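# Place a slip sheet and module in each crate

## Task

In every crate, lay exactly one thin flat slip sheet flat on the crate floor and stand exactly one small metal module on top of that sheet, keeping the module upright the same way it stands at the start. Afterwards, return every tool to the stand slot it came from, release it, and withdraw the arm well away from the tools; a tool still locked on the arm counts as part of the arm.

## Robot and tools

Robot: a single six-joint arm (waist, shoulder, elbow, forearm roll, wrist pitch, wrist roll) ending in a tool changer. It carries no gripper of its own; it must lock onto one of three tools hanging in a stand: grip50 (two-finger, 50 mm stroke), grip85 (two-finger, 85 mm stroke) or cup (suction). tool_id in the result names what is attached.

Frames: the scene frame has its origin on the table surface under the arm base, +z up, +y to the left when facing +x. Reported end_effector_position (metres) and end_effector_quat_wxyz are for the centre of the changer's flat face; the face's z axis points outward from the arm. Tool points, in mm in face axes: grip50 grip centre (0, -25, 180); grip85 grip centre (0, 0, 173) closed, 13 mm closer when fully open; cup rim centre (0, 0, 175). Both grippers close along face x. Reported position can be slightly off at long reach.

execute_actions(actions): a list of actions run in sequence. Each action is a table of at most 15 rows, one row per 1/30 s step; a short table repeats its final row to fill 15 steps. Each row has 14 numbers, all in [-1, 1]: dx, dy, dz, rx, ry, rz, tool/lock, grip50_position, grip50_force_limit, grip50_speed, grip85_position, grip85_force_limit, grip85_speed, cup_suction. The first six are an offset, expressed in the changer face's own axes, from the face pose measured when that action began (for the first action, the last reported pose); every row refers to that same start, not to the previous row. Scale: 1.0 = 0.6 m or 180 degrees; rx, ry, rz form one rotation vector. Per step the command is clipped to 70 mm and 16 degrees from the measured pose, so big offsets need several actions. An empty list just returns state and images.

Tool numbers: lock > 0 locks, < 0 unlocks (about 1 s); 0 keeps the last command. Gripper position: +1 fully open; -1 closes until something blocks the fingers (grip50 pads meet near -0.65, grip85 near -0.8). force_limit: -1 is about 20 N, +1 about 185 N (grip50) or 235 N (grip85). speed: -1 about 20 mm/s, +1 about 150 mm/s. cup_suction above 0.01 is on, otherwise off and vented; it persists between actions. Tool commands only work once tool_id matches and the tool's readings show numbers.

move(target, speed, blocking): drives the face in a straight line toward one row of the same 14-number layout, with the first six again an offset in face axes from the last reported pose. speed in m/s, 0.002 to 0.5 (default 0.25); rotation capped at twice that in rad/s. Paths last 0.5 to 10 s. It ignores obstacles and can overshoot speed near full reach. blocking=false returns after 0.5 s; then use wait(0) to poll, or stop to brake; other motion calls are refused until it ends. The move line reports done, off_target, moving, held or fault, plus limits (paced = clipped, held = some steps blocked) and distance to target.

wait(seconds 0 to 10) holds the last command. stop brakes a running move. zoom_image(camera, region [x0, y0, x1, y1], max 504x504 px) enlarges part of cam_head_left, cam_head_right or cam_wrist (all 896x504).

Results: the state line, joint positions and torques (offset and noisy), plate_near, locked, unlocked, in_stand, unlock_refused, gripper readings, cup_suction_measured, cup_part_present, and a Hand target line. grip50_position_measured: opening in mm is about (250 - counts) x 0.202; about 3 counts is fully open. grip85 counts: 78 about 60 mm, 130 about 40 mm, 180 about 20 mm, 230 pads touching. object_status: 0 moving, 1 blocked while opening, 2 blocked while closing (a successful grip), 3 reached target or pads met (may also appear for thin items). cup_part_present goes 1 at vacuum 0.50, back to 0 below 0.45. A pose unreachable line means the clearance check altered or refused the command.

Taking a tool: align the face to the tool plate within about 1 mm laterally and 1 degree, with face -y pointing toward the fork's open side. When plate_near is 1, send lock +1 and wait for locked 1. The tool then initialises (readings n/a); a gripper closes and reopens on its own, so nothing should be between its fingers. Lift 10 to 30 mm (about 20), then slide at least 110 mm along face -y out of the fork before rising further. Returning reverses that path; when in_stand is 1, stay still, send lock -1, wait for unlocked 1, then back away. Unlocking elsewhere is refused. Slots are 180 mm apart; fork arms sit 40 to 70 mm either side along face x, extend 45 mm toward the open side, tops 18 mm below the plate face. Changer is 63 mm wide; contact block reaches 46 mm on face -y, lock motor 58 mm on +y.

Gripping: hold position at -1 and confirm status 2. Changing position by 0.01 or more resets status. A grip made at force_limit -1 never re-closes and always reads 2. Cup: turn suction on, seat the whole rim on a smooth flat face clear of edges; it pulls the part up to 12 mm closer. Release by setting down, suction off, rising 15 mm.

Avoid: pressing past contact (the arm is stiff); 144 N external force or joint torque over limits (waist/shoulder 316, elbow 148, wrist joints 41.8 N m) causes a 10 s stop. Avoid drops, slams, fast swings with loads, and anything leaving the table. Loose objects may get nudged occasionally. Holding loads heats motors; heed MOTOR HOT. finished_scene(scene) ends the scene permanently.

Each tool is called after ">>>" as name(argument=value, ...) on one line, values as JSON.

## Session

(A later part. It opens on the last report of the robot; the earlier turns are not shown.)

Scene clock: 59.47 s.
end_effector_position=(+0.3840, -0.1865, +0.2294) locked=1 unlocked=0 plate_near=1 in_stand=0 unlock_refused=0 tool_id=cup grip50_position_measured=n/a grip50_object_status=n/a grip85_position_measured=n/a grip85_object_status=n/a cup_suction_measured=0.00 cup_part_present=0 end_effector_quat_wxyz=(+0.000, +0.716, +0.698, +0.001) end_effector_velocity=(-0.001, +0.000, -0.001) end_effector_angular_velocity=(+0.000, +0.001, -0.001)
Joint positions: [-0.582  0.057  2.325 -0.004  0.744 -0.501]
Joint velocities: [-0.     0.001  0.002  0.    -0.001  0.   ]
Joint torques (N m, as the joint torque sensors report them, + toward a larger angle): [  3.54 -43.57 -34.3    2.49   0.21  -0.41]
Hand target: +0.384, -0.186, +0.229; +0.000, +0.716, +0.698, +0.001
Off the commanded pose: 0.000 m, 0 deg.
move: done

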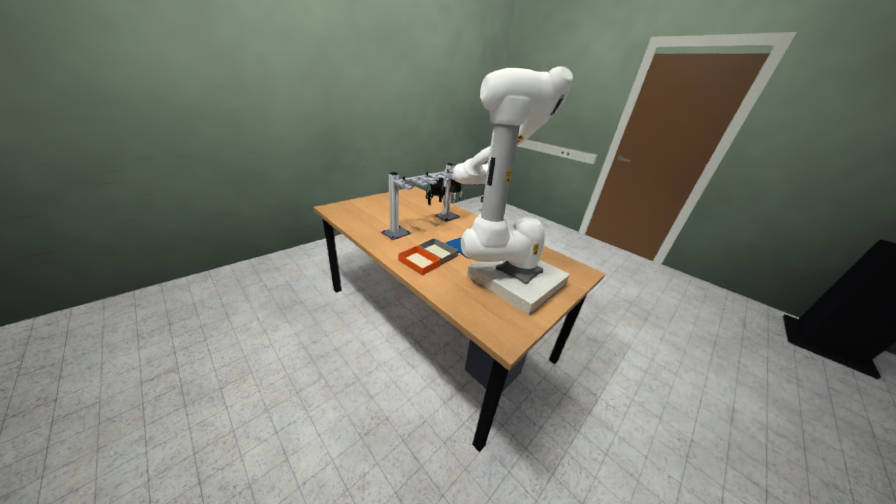

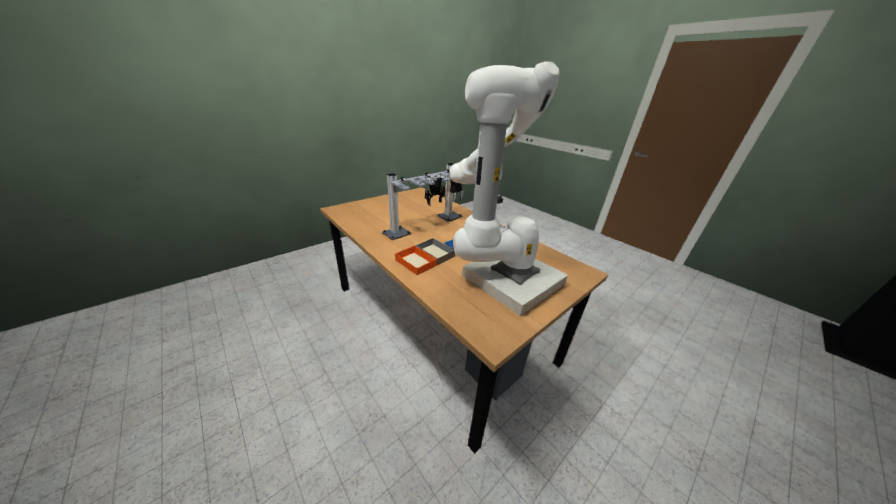

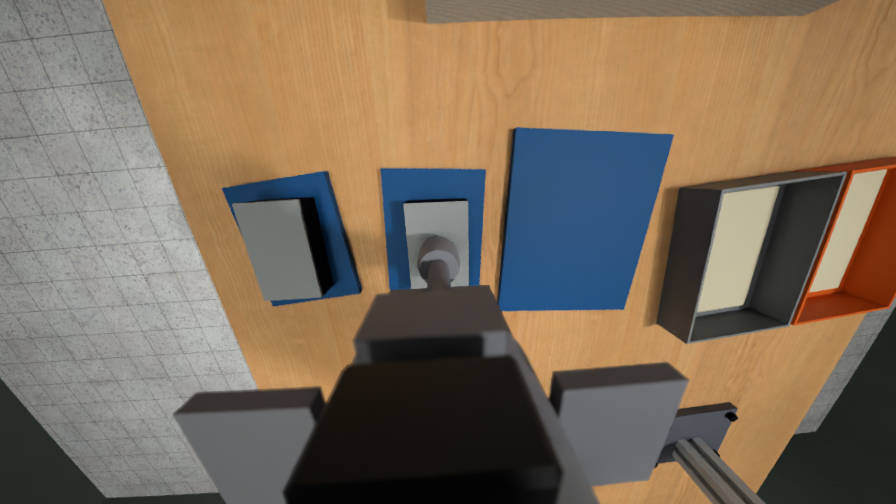

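>>> move(target=[0, -0.001, 0.0165, 0, 0, 0, 0, 1, 0, 0, 1, 0, 0, 1], speed=0.04)

Scene clock: 60.30 s.
end_effector_position=(+0.3834, -0.1865, +0.2195) locked=1 unlocked=0 plate_near=1 in_stand=0 unlock_refused=0 tool_id=cup grip50_position_measured=n/a grip50_object_status=n/a grip85_position_measured=n/a grip85_object_status=n/a cup_suction_measured=0.00 cup_part_present=0 end_effector_quat_wxyz=(+0.000, +0.716, +0.698, +0.001) end_effector_velocity=(+0.000, -0.000, +0.000) end_effector_angular_velocity=(-0.001, +0.001, +0.001)
Joint positions: [-0.583  0.073  2.334 -0.004  0.72  -0.502]
Joint velocities: [-0.     0.    -0.001 -0.002  0.    -0.   ]
Joint torques (N m, as the joint torque sensors report them, + toward a larger angle): [  2.03 -45.64 -33.21   2.62   0.47  -0.38]
Hand target: +0.383, -0.186, +0.219; +0.000, +0.716, +0.698, +0.001
Off the commanded pose: 0.000 m, 0 deg.
move: done

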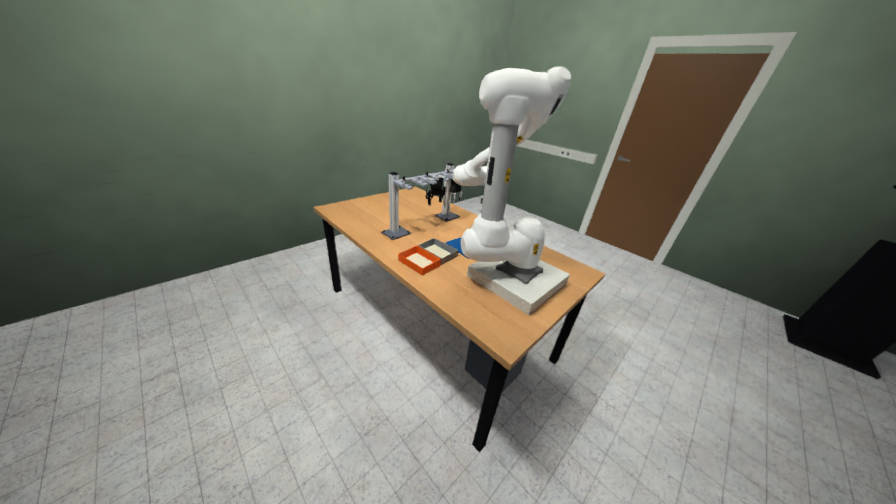

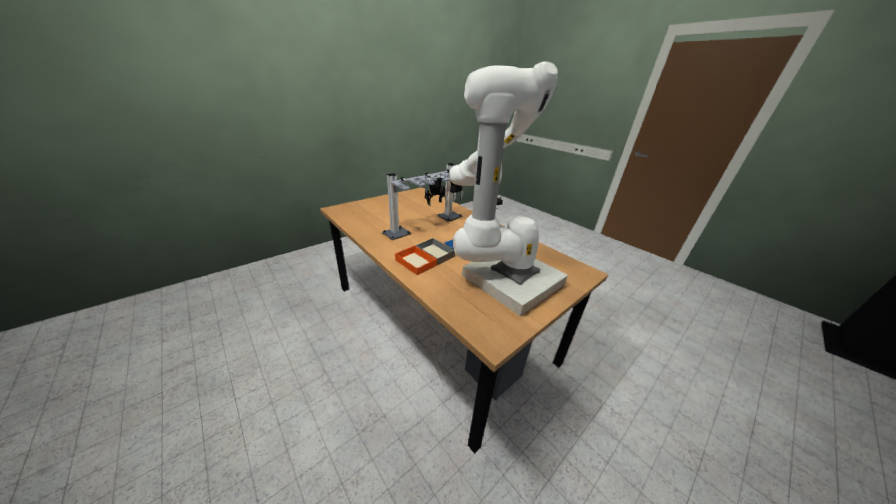

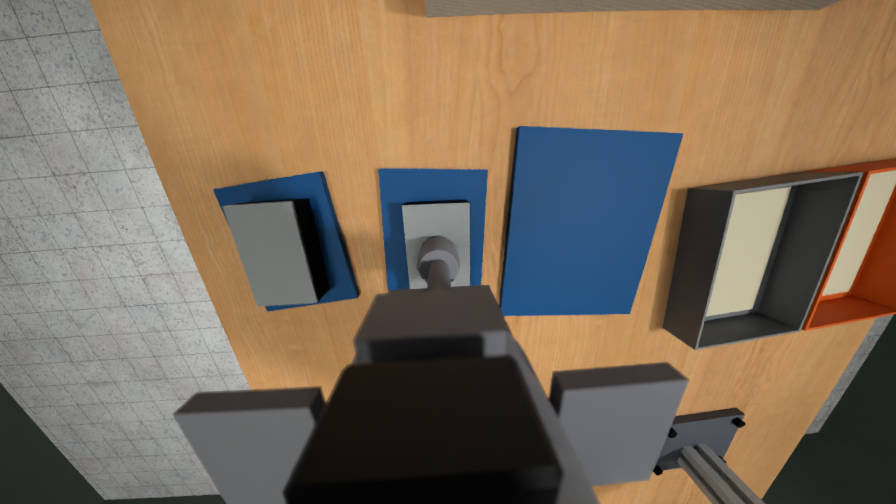

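No contact yet, so I'll go a bit lower.

>>> move(target=[0, 0, 0.0085, 0, 0, 0, 0, 1, 0, 0, 1, 0, 0, 1], speed=0.03)

Scene clock: 61.03 s.
end_effector_position=(+0.3834, -0.1865, +0.2144) locked=1 unlocked=0 plate_near=1 in_stand=0 unlock_refused=0 tool_id=cup grip50_position_measured=n/a grip50_object_status=n/a grip85_position_measured=n/a grip85_object_status=n/a cup_suction_measured=0.81 cup_part_present=1 end_effector_quat_wxyz=(+0.000, +0.716, +0.698, +0.001) end_effector_velocity=(-0.001, +0.000, -0.000) end_effector_angular_velocity=(+0.001, +0.002, +0.001)
Joint positions: [-0.583  0.082  2.338 -0.005  0.707 -0.502]
Joint velocities: [-0.    -0.     0.    -0.001  0.001 -0.   ]
Joint torques (N m, as the joint torque sensors report them, + toward a larger angle): [  3.51 -45.36 -33.89   2.36   0.39  -0.35]
Hand target: +0.383, -0.186, +0.214; +0.000, +0.716, +0.698, +0.001
Off the commanded pose: 0.000 m, 0 deg.
move: done

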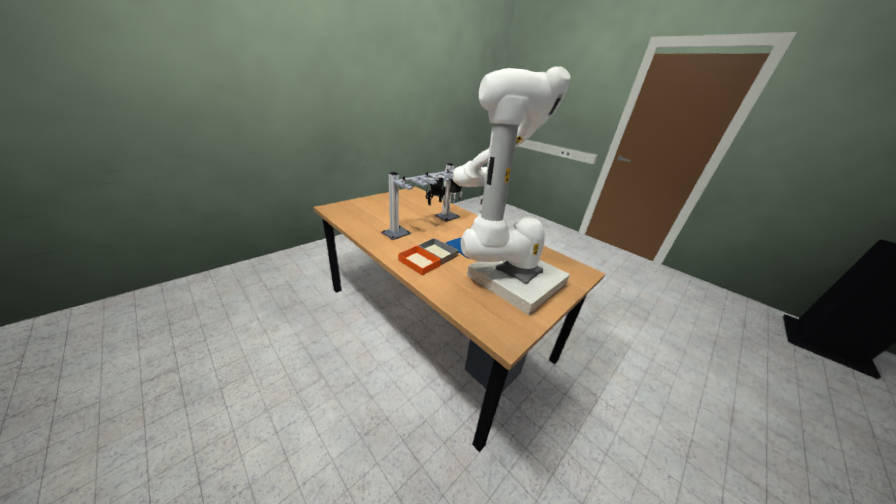

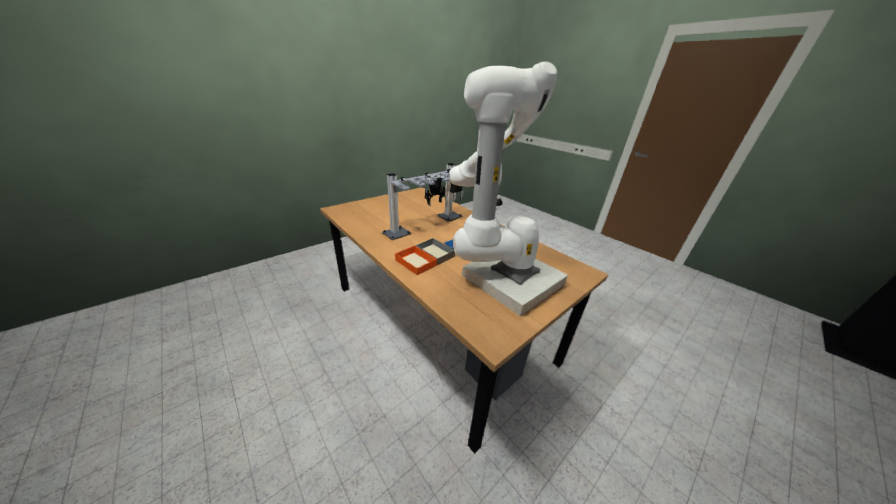

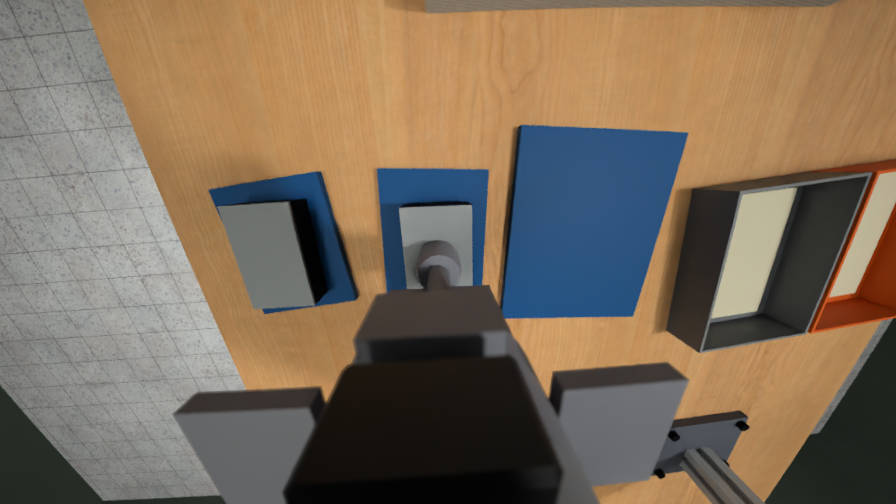

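>>> execute_actions(actions=[])

Scene clock: 61.47 s.
end_effector_position=(+0.3834, -0.1865, +0.2144) locked=1 unlocked=0 plate_near=1 in_stand=0 unlock_refused=0 tool_id=cup grip50_position_measured=n/a grip50_object_status=n/a grip85_position_measured=n/a grip85_object_status=n/a cup_suction_measured=0.94 cup_part_present=1 end_effector_quat_wxyz=(+0.000, +0.716, +0.698, +0.001) end_effector_velocity=(+0.001, -0.000, +0.000) end_effector_angular_velocity=(+0.001, -0.001, -0.001)
Joint positions: [-0.583  0.082  2.338 -0.005  0.707 -0.502]
Joint velocities: [ 0.     0.001 -0.002  0.002  0.001  0.   ]
Joint torques (N m, as the joint torque sensors report them, + toward a larger angle): [  3.92 -46.47 -33.54   2.59   0.39  -0.38]
Hand target: +0.383, -0.186, +0.214; +0.000, +0.716, +0.698, +0.001
Off the commanded pose: 0.000 m, 0 deg.

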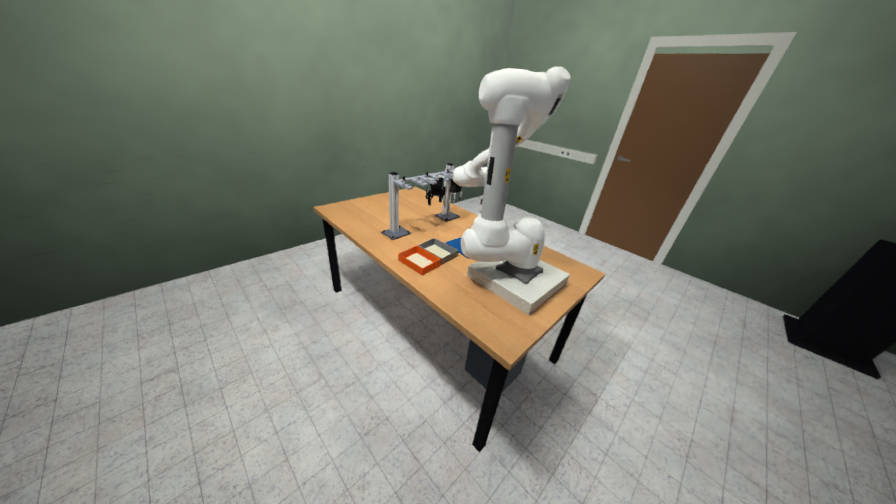

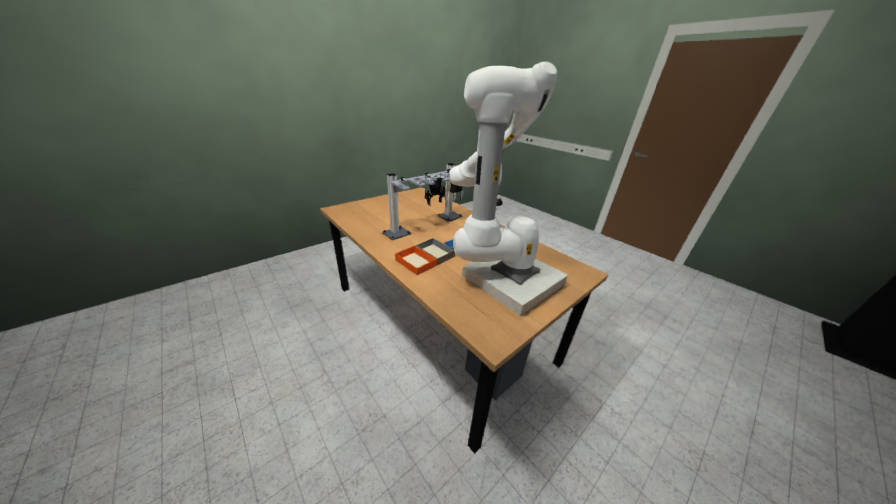

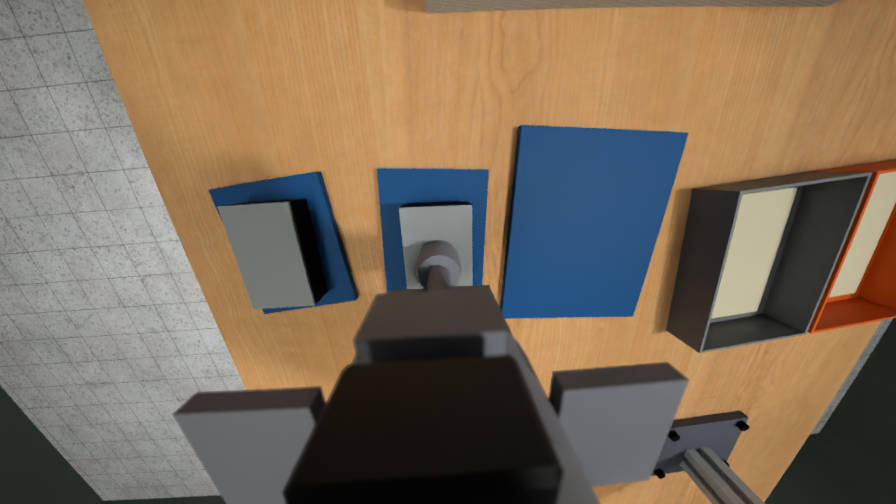

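>>> move(target=[0,0,-0.09,0,0,0,0,1,0,0,1,0,0,1], speed=0.12)

Scene clock: 62.27 s.
end_effector_position=(+0.3834, -0.1865, +0.2683) locked=1 unlocked=0 plate_near=1 in_stand=0 unlock_refused=0 tool_id=cup grip50_position_measured=n/a grip50_object_status=n/a grip85_position_measured=n/a grip85_object_status=n/a cup_suction_measured=0.94 cup_part_present=1 end_effector_quat_wxyz=(+0.000, +0.716, +0.698, +0.001) end_effector_velocity=(-0.000, -0.000, +0.001) end_effector_angular_velocity=(+0.000, +0.001, +0.000)
Joint positions: [-0.582 -0.003  2.292 -0.004  0.838 -0.502]
Joint velocities: [-0.    -0.001 -0.001 -0.     0.002  0.   ]
Joint torques (N m, as the joint torque sensors report them, + toward a larger angle): [  3.41 -40.94 -38.22   2.89   0.19  -0.34]
Hand target: +0.383, -0.186, +0.268; +0.000, +0.716, +0.698, +0.001
Off the commanded pose: 0.000 m, 0 deg.
move: done

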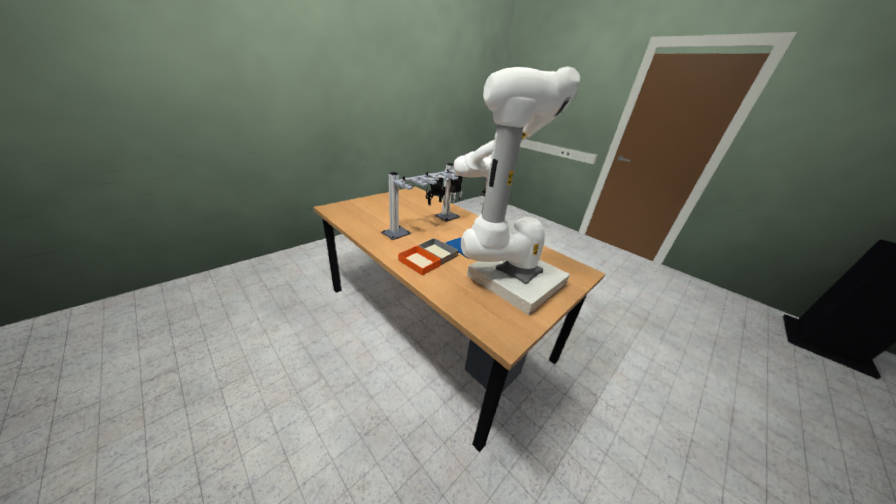

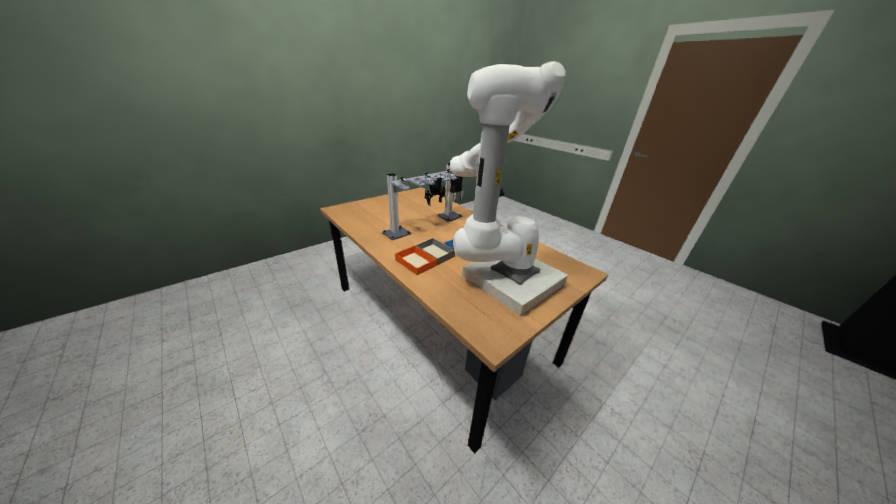

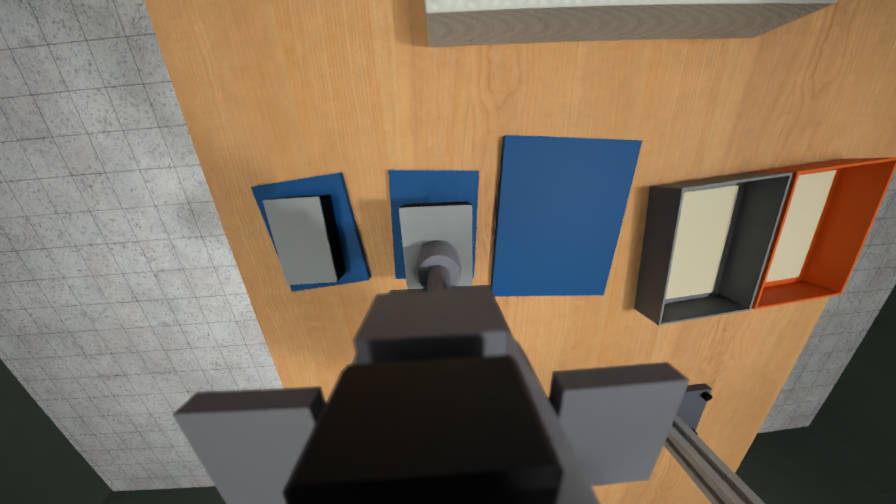

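>>> zoom_image(camera="cam_wrist", region=[230, 150, 510, 310])

Region (230, 150, 510, 310) of cam_wrist's 896x504 image, scaled by 1.800, with more detail than that image has; it fills the top 288 rows of this view, and the rest is white.

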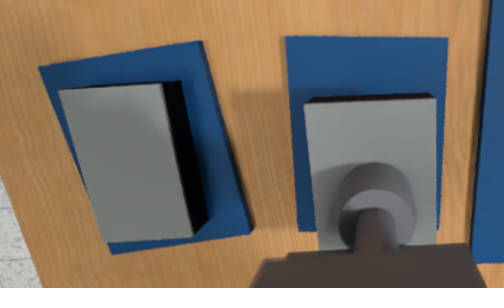

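>>> move(target=[0.8332,0.0402,0.01,0,0,-0.0356,0,1,0,0,1,0,0,1], speed=0.33)

Scene clock: 64.80 s.
end_effector_position=(+0.4196, +0.3122, +0.2622) locked=1 unlocked=0 plate_near=1 in_stand=0 unlock_refused=0 tool_id=cup grip50_position_measured=n/a grip50_object_status=n/a grip85_position_measured=n/a grip85_object_status=n/a cup_suction_measured=0.94 cup_part_present=1 end_effector_quat_wxyz=(+0.001, +0.676, +0.737, +0.000) end_effector_velocity=(+0.000, +0.001, +0.001) end_effector_angular_velocity=(+0.001, +0.001, -0.001)
Joint positions: [ 0.533  0.166  2.129 -0.022  0.844  0.513]
Joint velocities: [ 0.001  0.    -0.002  0.002  0.001 -0.   ]
Joint torques (N m, as the joint torque sensors report them, + toward a larger angle): [  3.77 -59.41 -38.23   2.84   0.33  -0.47]
Hand target: +0.420, +0.312, +0.262; +0.001, +0.676, +0.737, +0.000
Off the commanded pose: 0.001 m, 0 deg.
move: done

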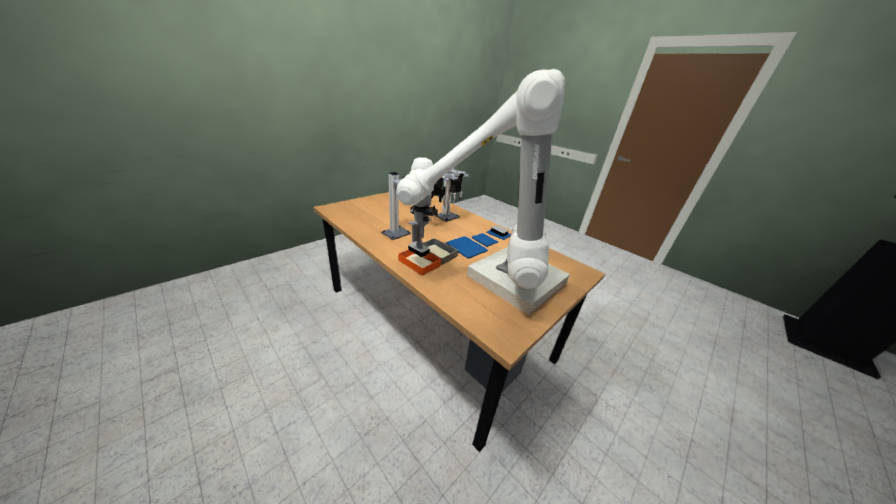

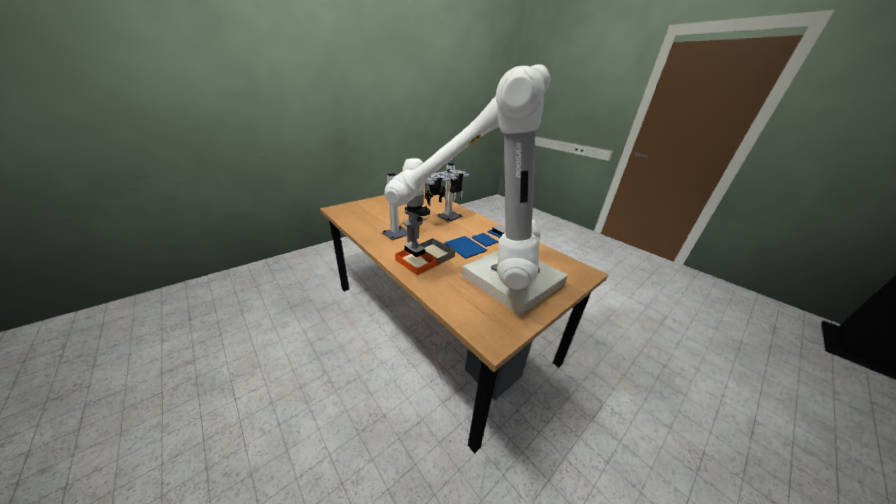

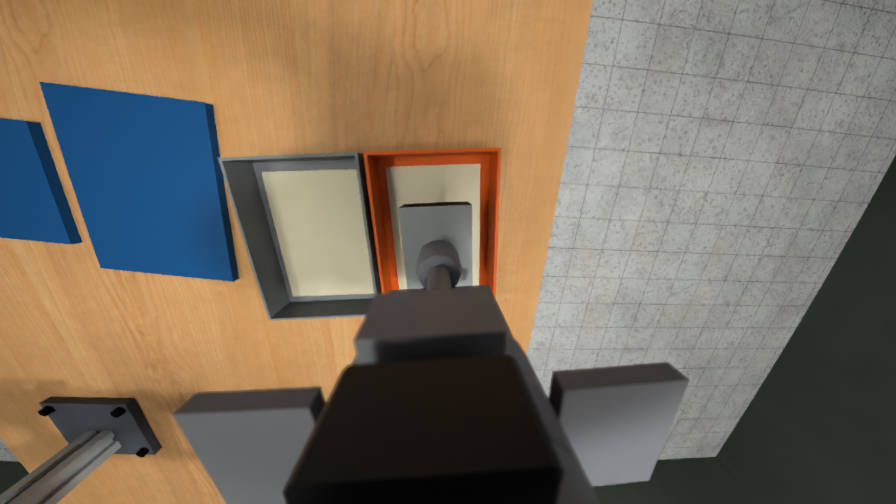

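>>> move(target=[0,0,0.09,0,0,0,0,1,0,0,1,0,0,1], speed=0.11)

Scene clock: 65.73 s.
end_effector_position=(+0.4197, +0.3121, +0.2083) locked=1 unlocked=0 plate_near=1 in_stand=0 unlock_refused=0 tool_id=cup grip50_position_measured=n/a grip50_object_status=n/a grip85_position_measured=n/a grip85_object_status=n/a cup_suction_measured=0.94 cup_part_present=1 end_effector_quat_wxyz=(+0.001, +0.676, +0.737, +0.000) end_effector_velocity=(-0.000, -0.000, -0.000) end_effector_angular_velocity=(+0.000, +0.001, -0.001)
Joint positions: [ 0.531  0.24   2.168 -0.024  0.731  0.515]
Joint velocities: [ 0.    -0.     0.001  0.001 -0.     0.   ]
Joint torques (N m, as the joint torque sensors report them, + toward a larger angle): [  5.4  -63.37 -34.17   2.53   0.29  -0.33]
Hand target: +0.420, +0.312, +0.208; +0.001, +0.676, +0.737, +0.000
Off the commanded pose: 0.000 m, 0 deg.
move: done

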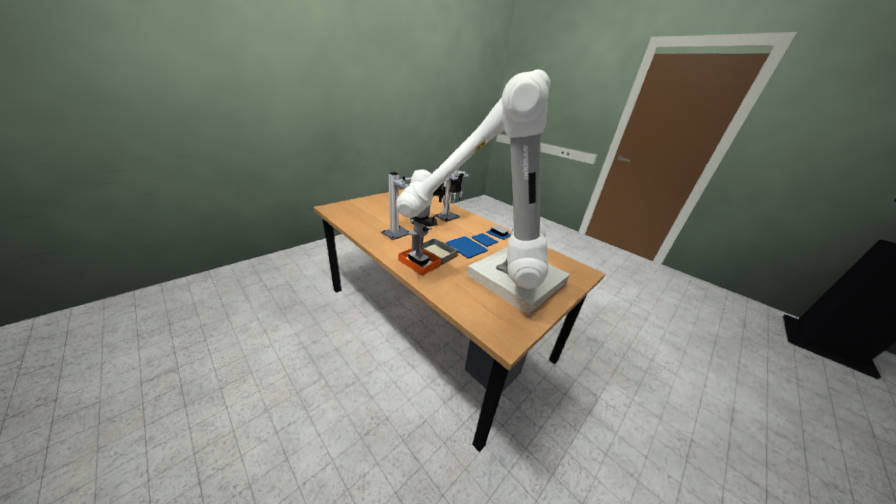

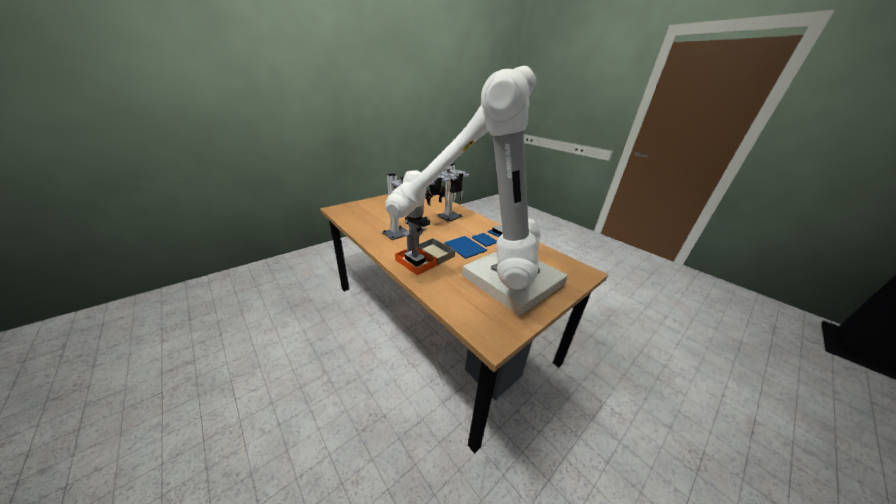

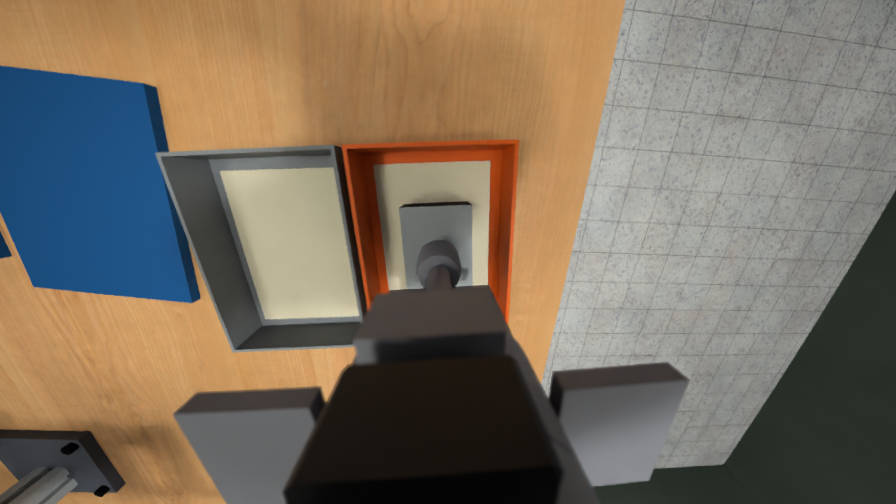

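>>> move(target=[0,0,0.0067,0,0,0,0,1,0,0,1,0,0,1], speed=0.012)

Scene clock: 66.50 s.
end_effector_position=(+0.4197, +0.3121, +0.2043) locked=1 unlocked=0 plate_near=1 in_stand=0 unlock_refused=0 tool_id=cup grip50_position_measured=n/a grip50_object_status=n/a grip85_position_measured=n/a grip85_object_status=n/a cup_suction_measured=0.94 cup_part_present=1 end_effector_quat_wxyz=(+0.001, +0.676, +0.737, +0.000) end_effector_velocity=(-0.000, -0.000, -0.001) end_effector_angular_velocity=(-0.001, +0.003, -0.001)
Joint positions: [ 0.531  0.246  2.171 -0.024  0.723  0.515]
Joint velocities: [ 0.     0.002  0.     0.001  0.001 -0.   ]
Joint torques (N m, as the joint torque sensors report them, + toward a larger angle): [  4.04 -64.18 -34.76   2.54   0.41  -0.36]
Hand target: +0.420, +0.312, +0.204; +0.001, +0.676, +0.737, +0.000
Off the commanded pose: 0.000 m, 0 deg.
move: done

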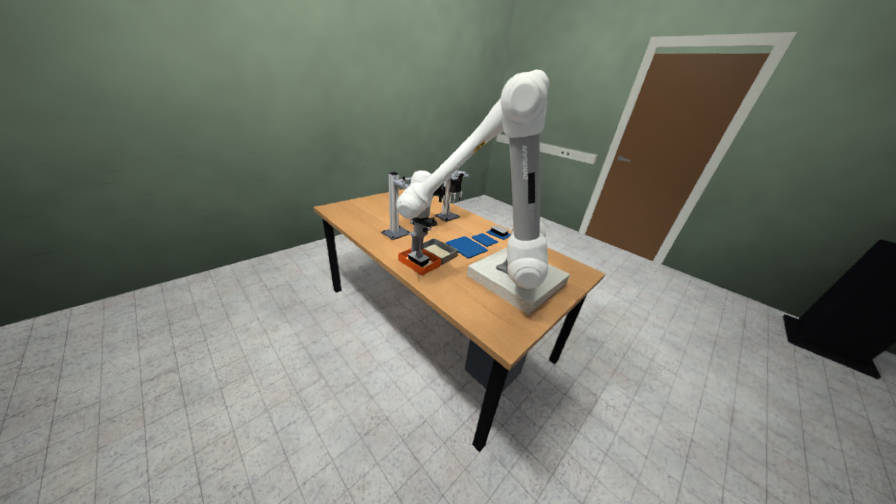

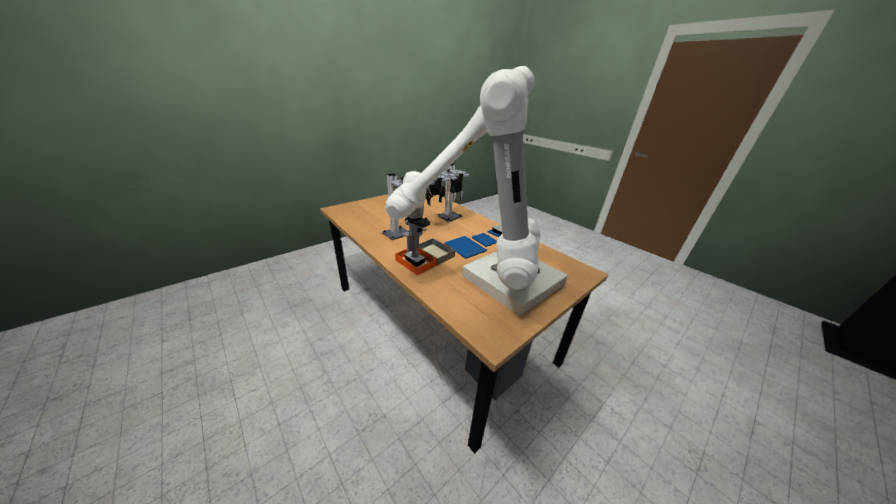

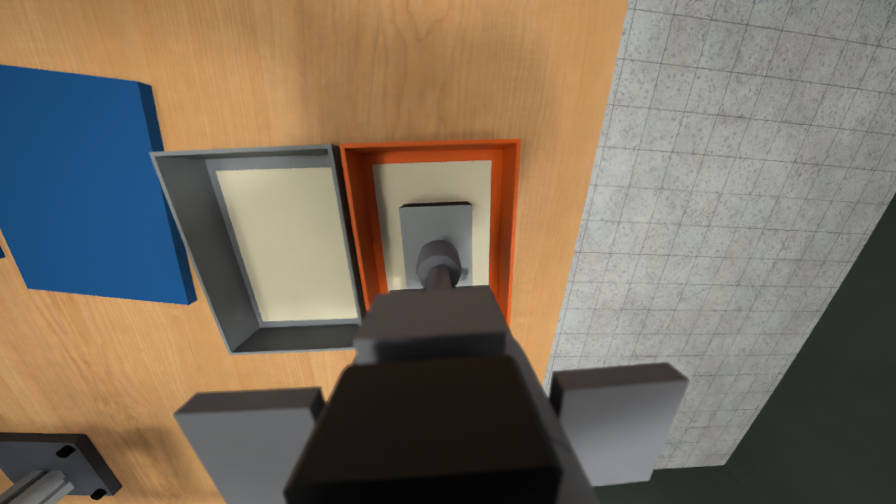

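No contact yet. Down another 2.5 mm.

>>> move(target=[0,0,0.0042,0,0,0,0,1,0,0,1,0,0,1], speed=0.008)

Scene clock: 67.27 s.
end_effector_position=(+0.4197, +0.3121, +0.2017) locked=1 unlocked=0 plate_near=1 in_stand=0 unlock_refused=0 tool_id=cup grip50_position_measured=n/a grip50_object_status=n/a grip85_position_measured=n/a grip85_object_status=n/a cup_suction_measured=0.94 cup_part_present=1 end_effector_quat_wxyz=(+0.001, +0.676, +0.737, +0.000) end_effector_velocity=(+0.001, +0.000, +0.001) end_effector_angular_velocity=(+0.001, -0.002, +0.000)
Joint positions: [ 0.531  0.249  2.173 -0.025  0.717  0.515]
Joint velocities: [-0.    -0.002 -0.002 -0.     0.001 -0.   ]
Joint torques (N m, as the joint torque sensors report them, + toward a larger angle): [  3.87 -64.93 -34.11   2.57   0.4   -0.27]
Hand target: +0.420, +0.312, +0.202; +0.001, +0.676, +0.737, +0.000
Off the commanded pose: 0.000 m, 0 deg.
move: done

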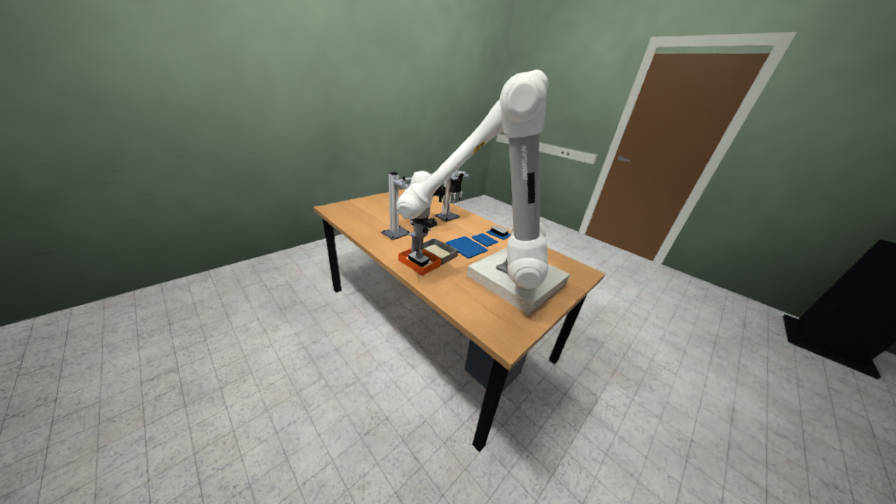

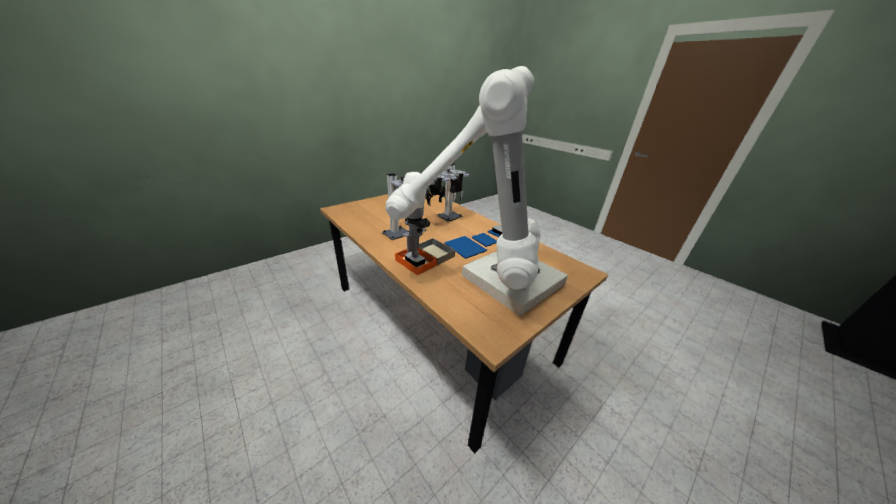

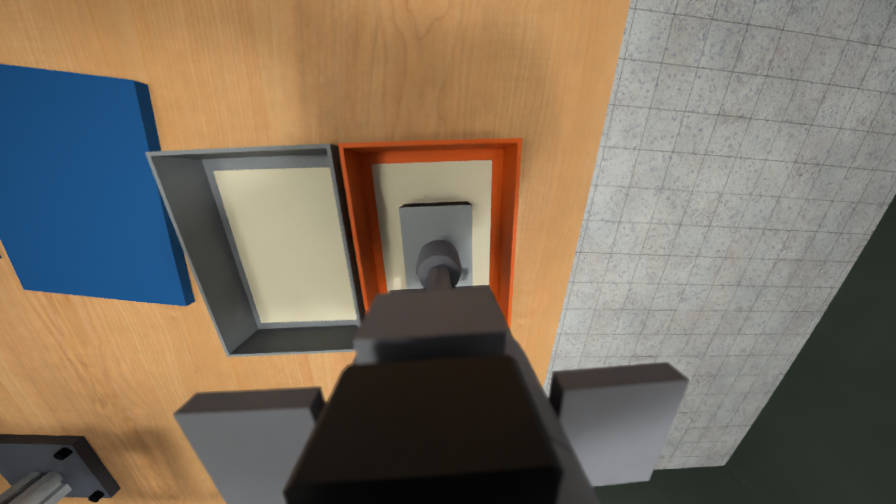

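>>> move(target=[0,0,0.0037,0,0,0,0,1,0,0,1,0,0,1], speed=0.008)

Scene clock: 68.00 s.
end_effector_position=(+0.4197, +0.3121, +0.1995) locked=1 unlocked=0 plate_near=1 in_stand=0 unlock_refused=0 tool_id=cup grip50_position_measured=n/a grip50_object_status=n/a grip85_position_measured=n/a grip85_object_status=n/a cup_suction_measured=0.94 cup_part_present=1 end_effector_quat_wxyz=(+0.001, +0.676, +0.737, +0.000) end_effector_velocity=(+0.000, +0.000, +0.001) end_effector_angular_velocity=(+0.000, -0.002, +0.001)
Joint positions: [ 0.531  0.253  2.174 -0.025  0.713  0.515]
Joint velocities: [-0.    -0.001 -0.001 -0.002  0.001  0.   ]
Joint torques (N m, as the joint torque sensors report them, + toward a larger angle): [  5.17 -65.22 -33.3    2.52   0.31  -0.43]
Hand target: +0.420, +0.312, +0.200; +0.001, +0.676, +0.737, +0.000
Off the commanded pose: 0.000 m, 0 deg.
move: done

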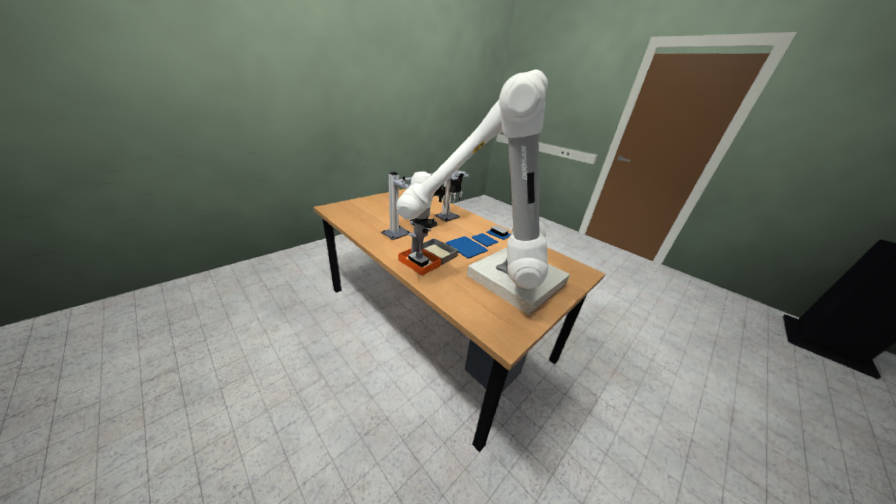

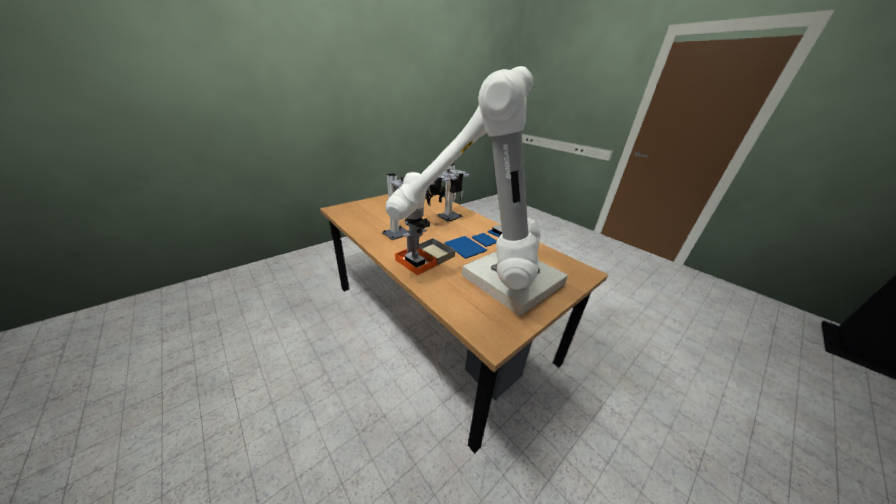

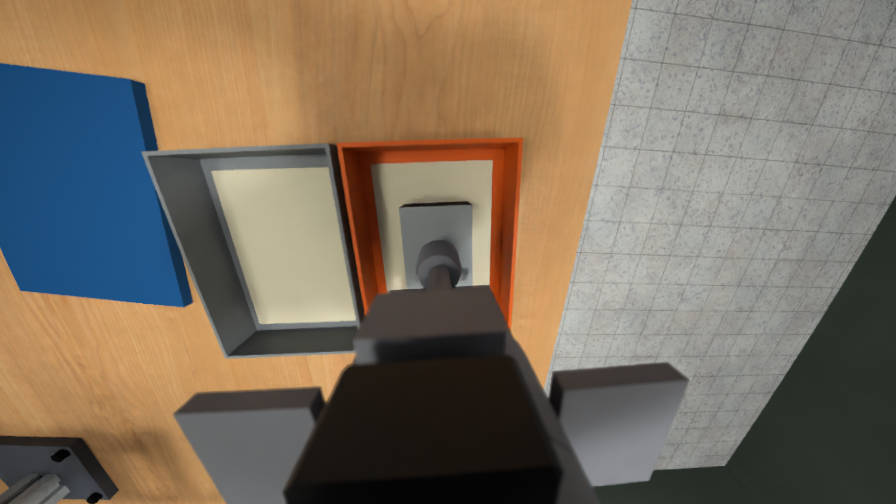

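>>> move(target=[0,0,0.003,0,0,0,0,1,0,0,1,0,0,1], speed=0.006)

Scene clock: 68.73 s.
end_effector_position=(+0.4197, +0.3121, +0.1977) locked=1 unlocked=0 plate_near=1 in_stand=0 unlock_refused=0 tool_id=cup grip50_position_measured=n/a grip50_object_status=n/a grip85_position_measured=n/a grip85_object_status=n/a cup_suction_measured=0.94 cup_part_present=1 end_effector_quat_wxyz=(+0.001, +0.676, +0.737, +0.000) end_effector_velocity=(-0.001, -0.001, -0.000) end_effector_angular_velocity=(-0.000, +0.000, +0.000)
Joint positions: [ 0.531  0.255  2.175 -0.025  0.709  0.515]
Joint velocities: [-0.    -0.001  0.002 -0.    -0.001  0.   ]
Joint torques (N m, as the joint torque sensors report them, + toward a larger angle): [  4.31 -64.73 -33.63   2.54   0.21  -0.28]
Hand target: +0.420, +0.312, +0.198; +0.001, +0.676, +0.737, +0.000
Off the commanded pose: 0.000 m, 0 deg.
move: done

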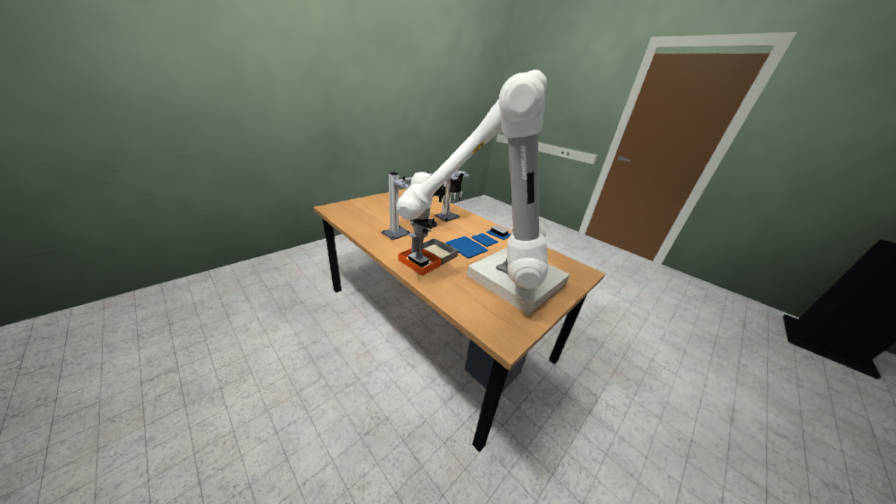

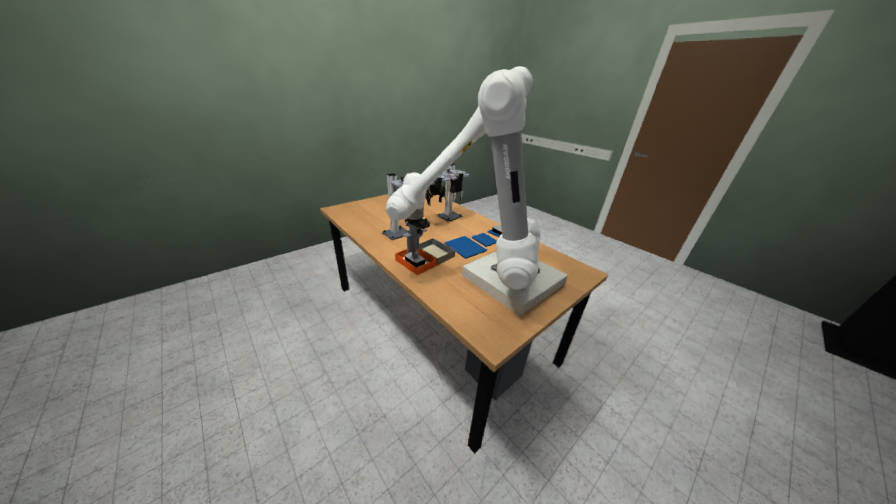

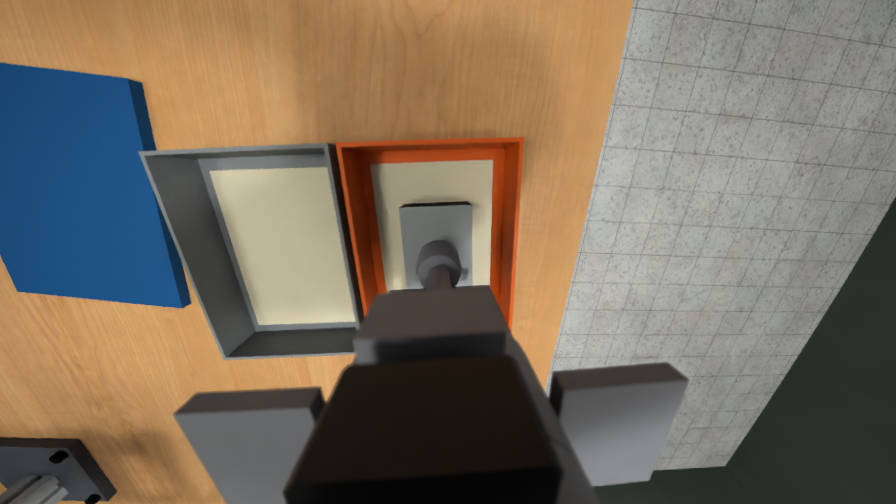

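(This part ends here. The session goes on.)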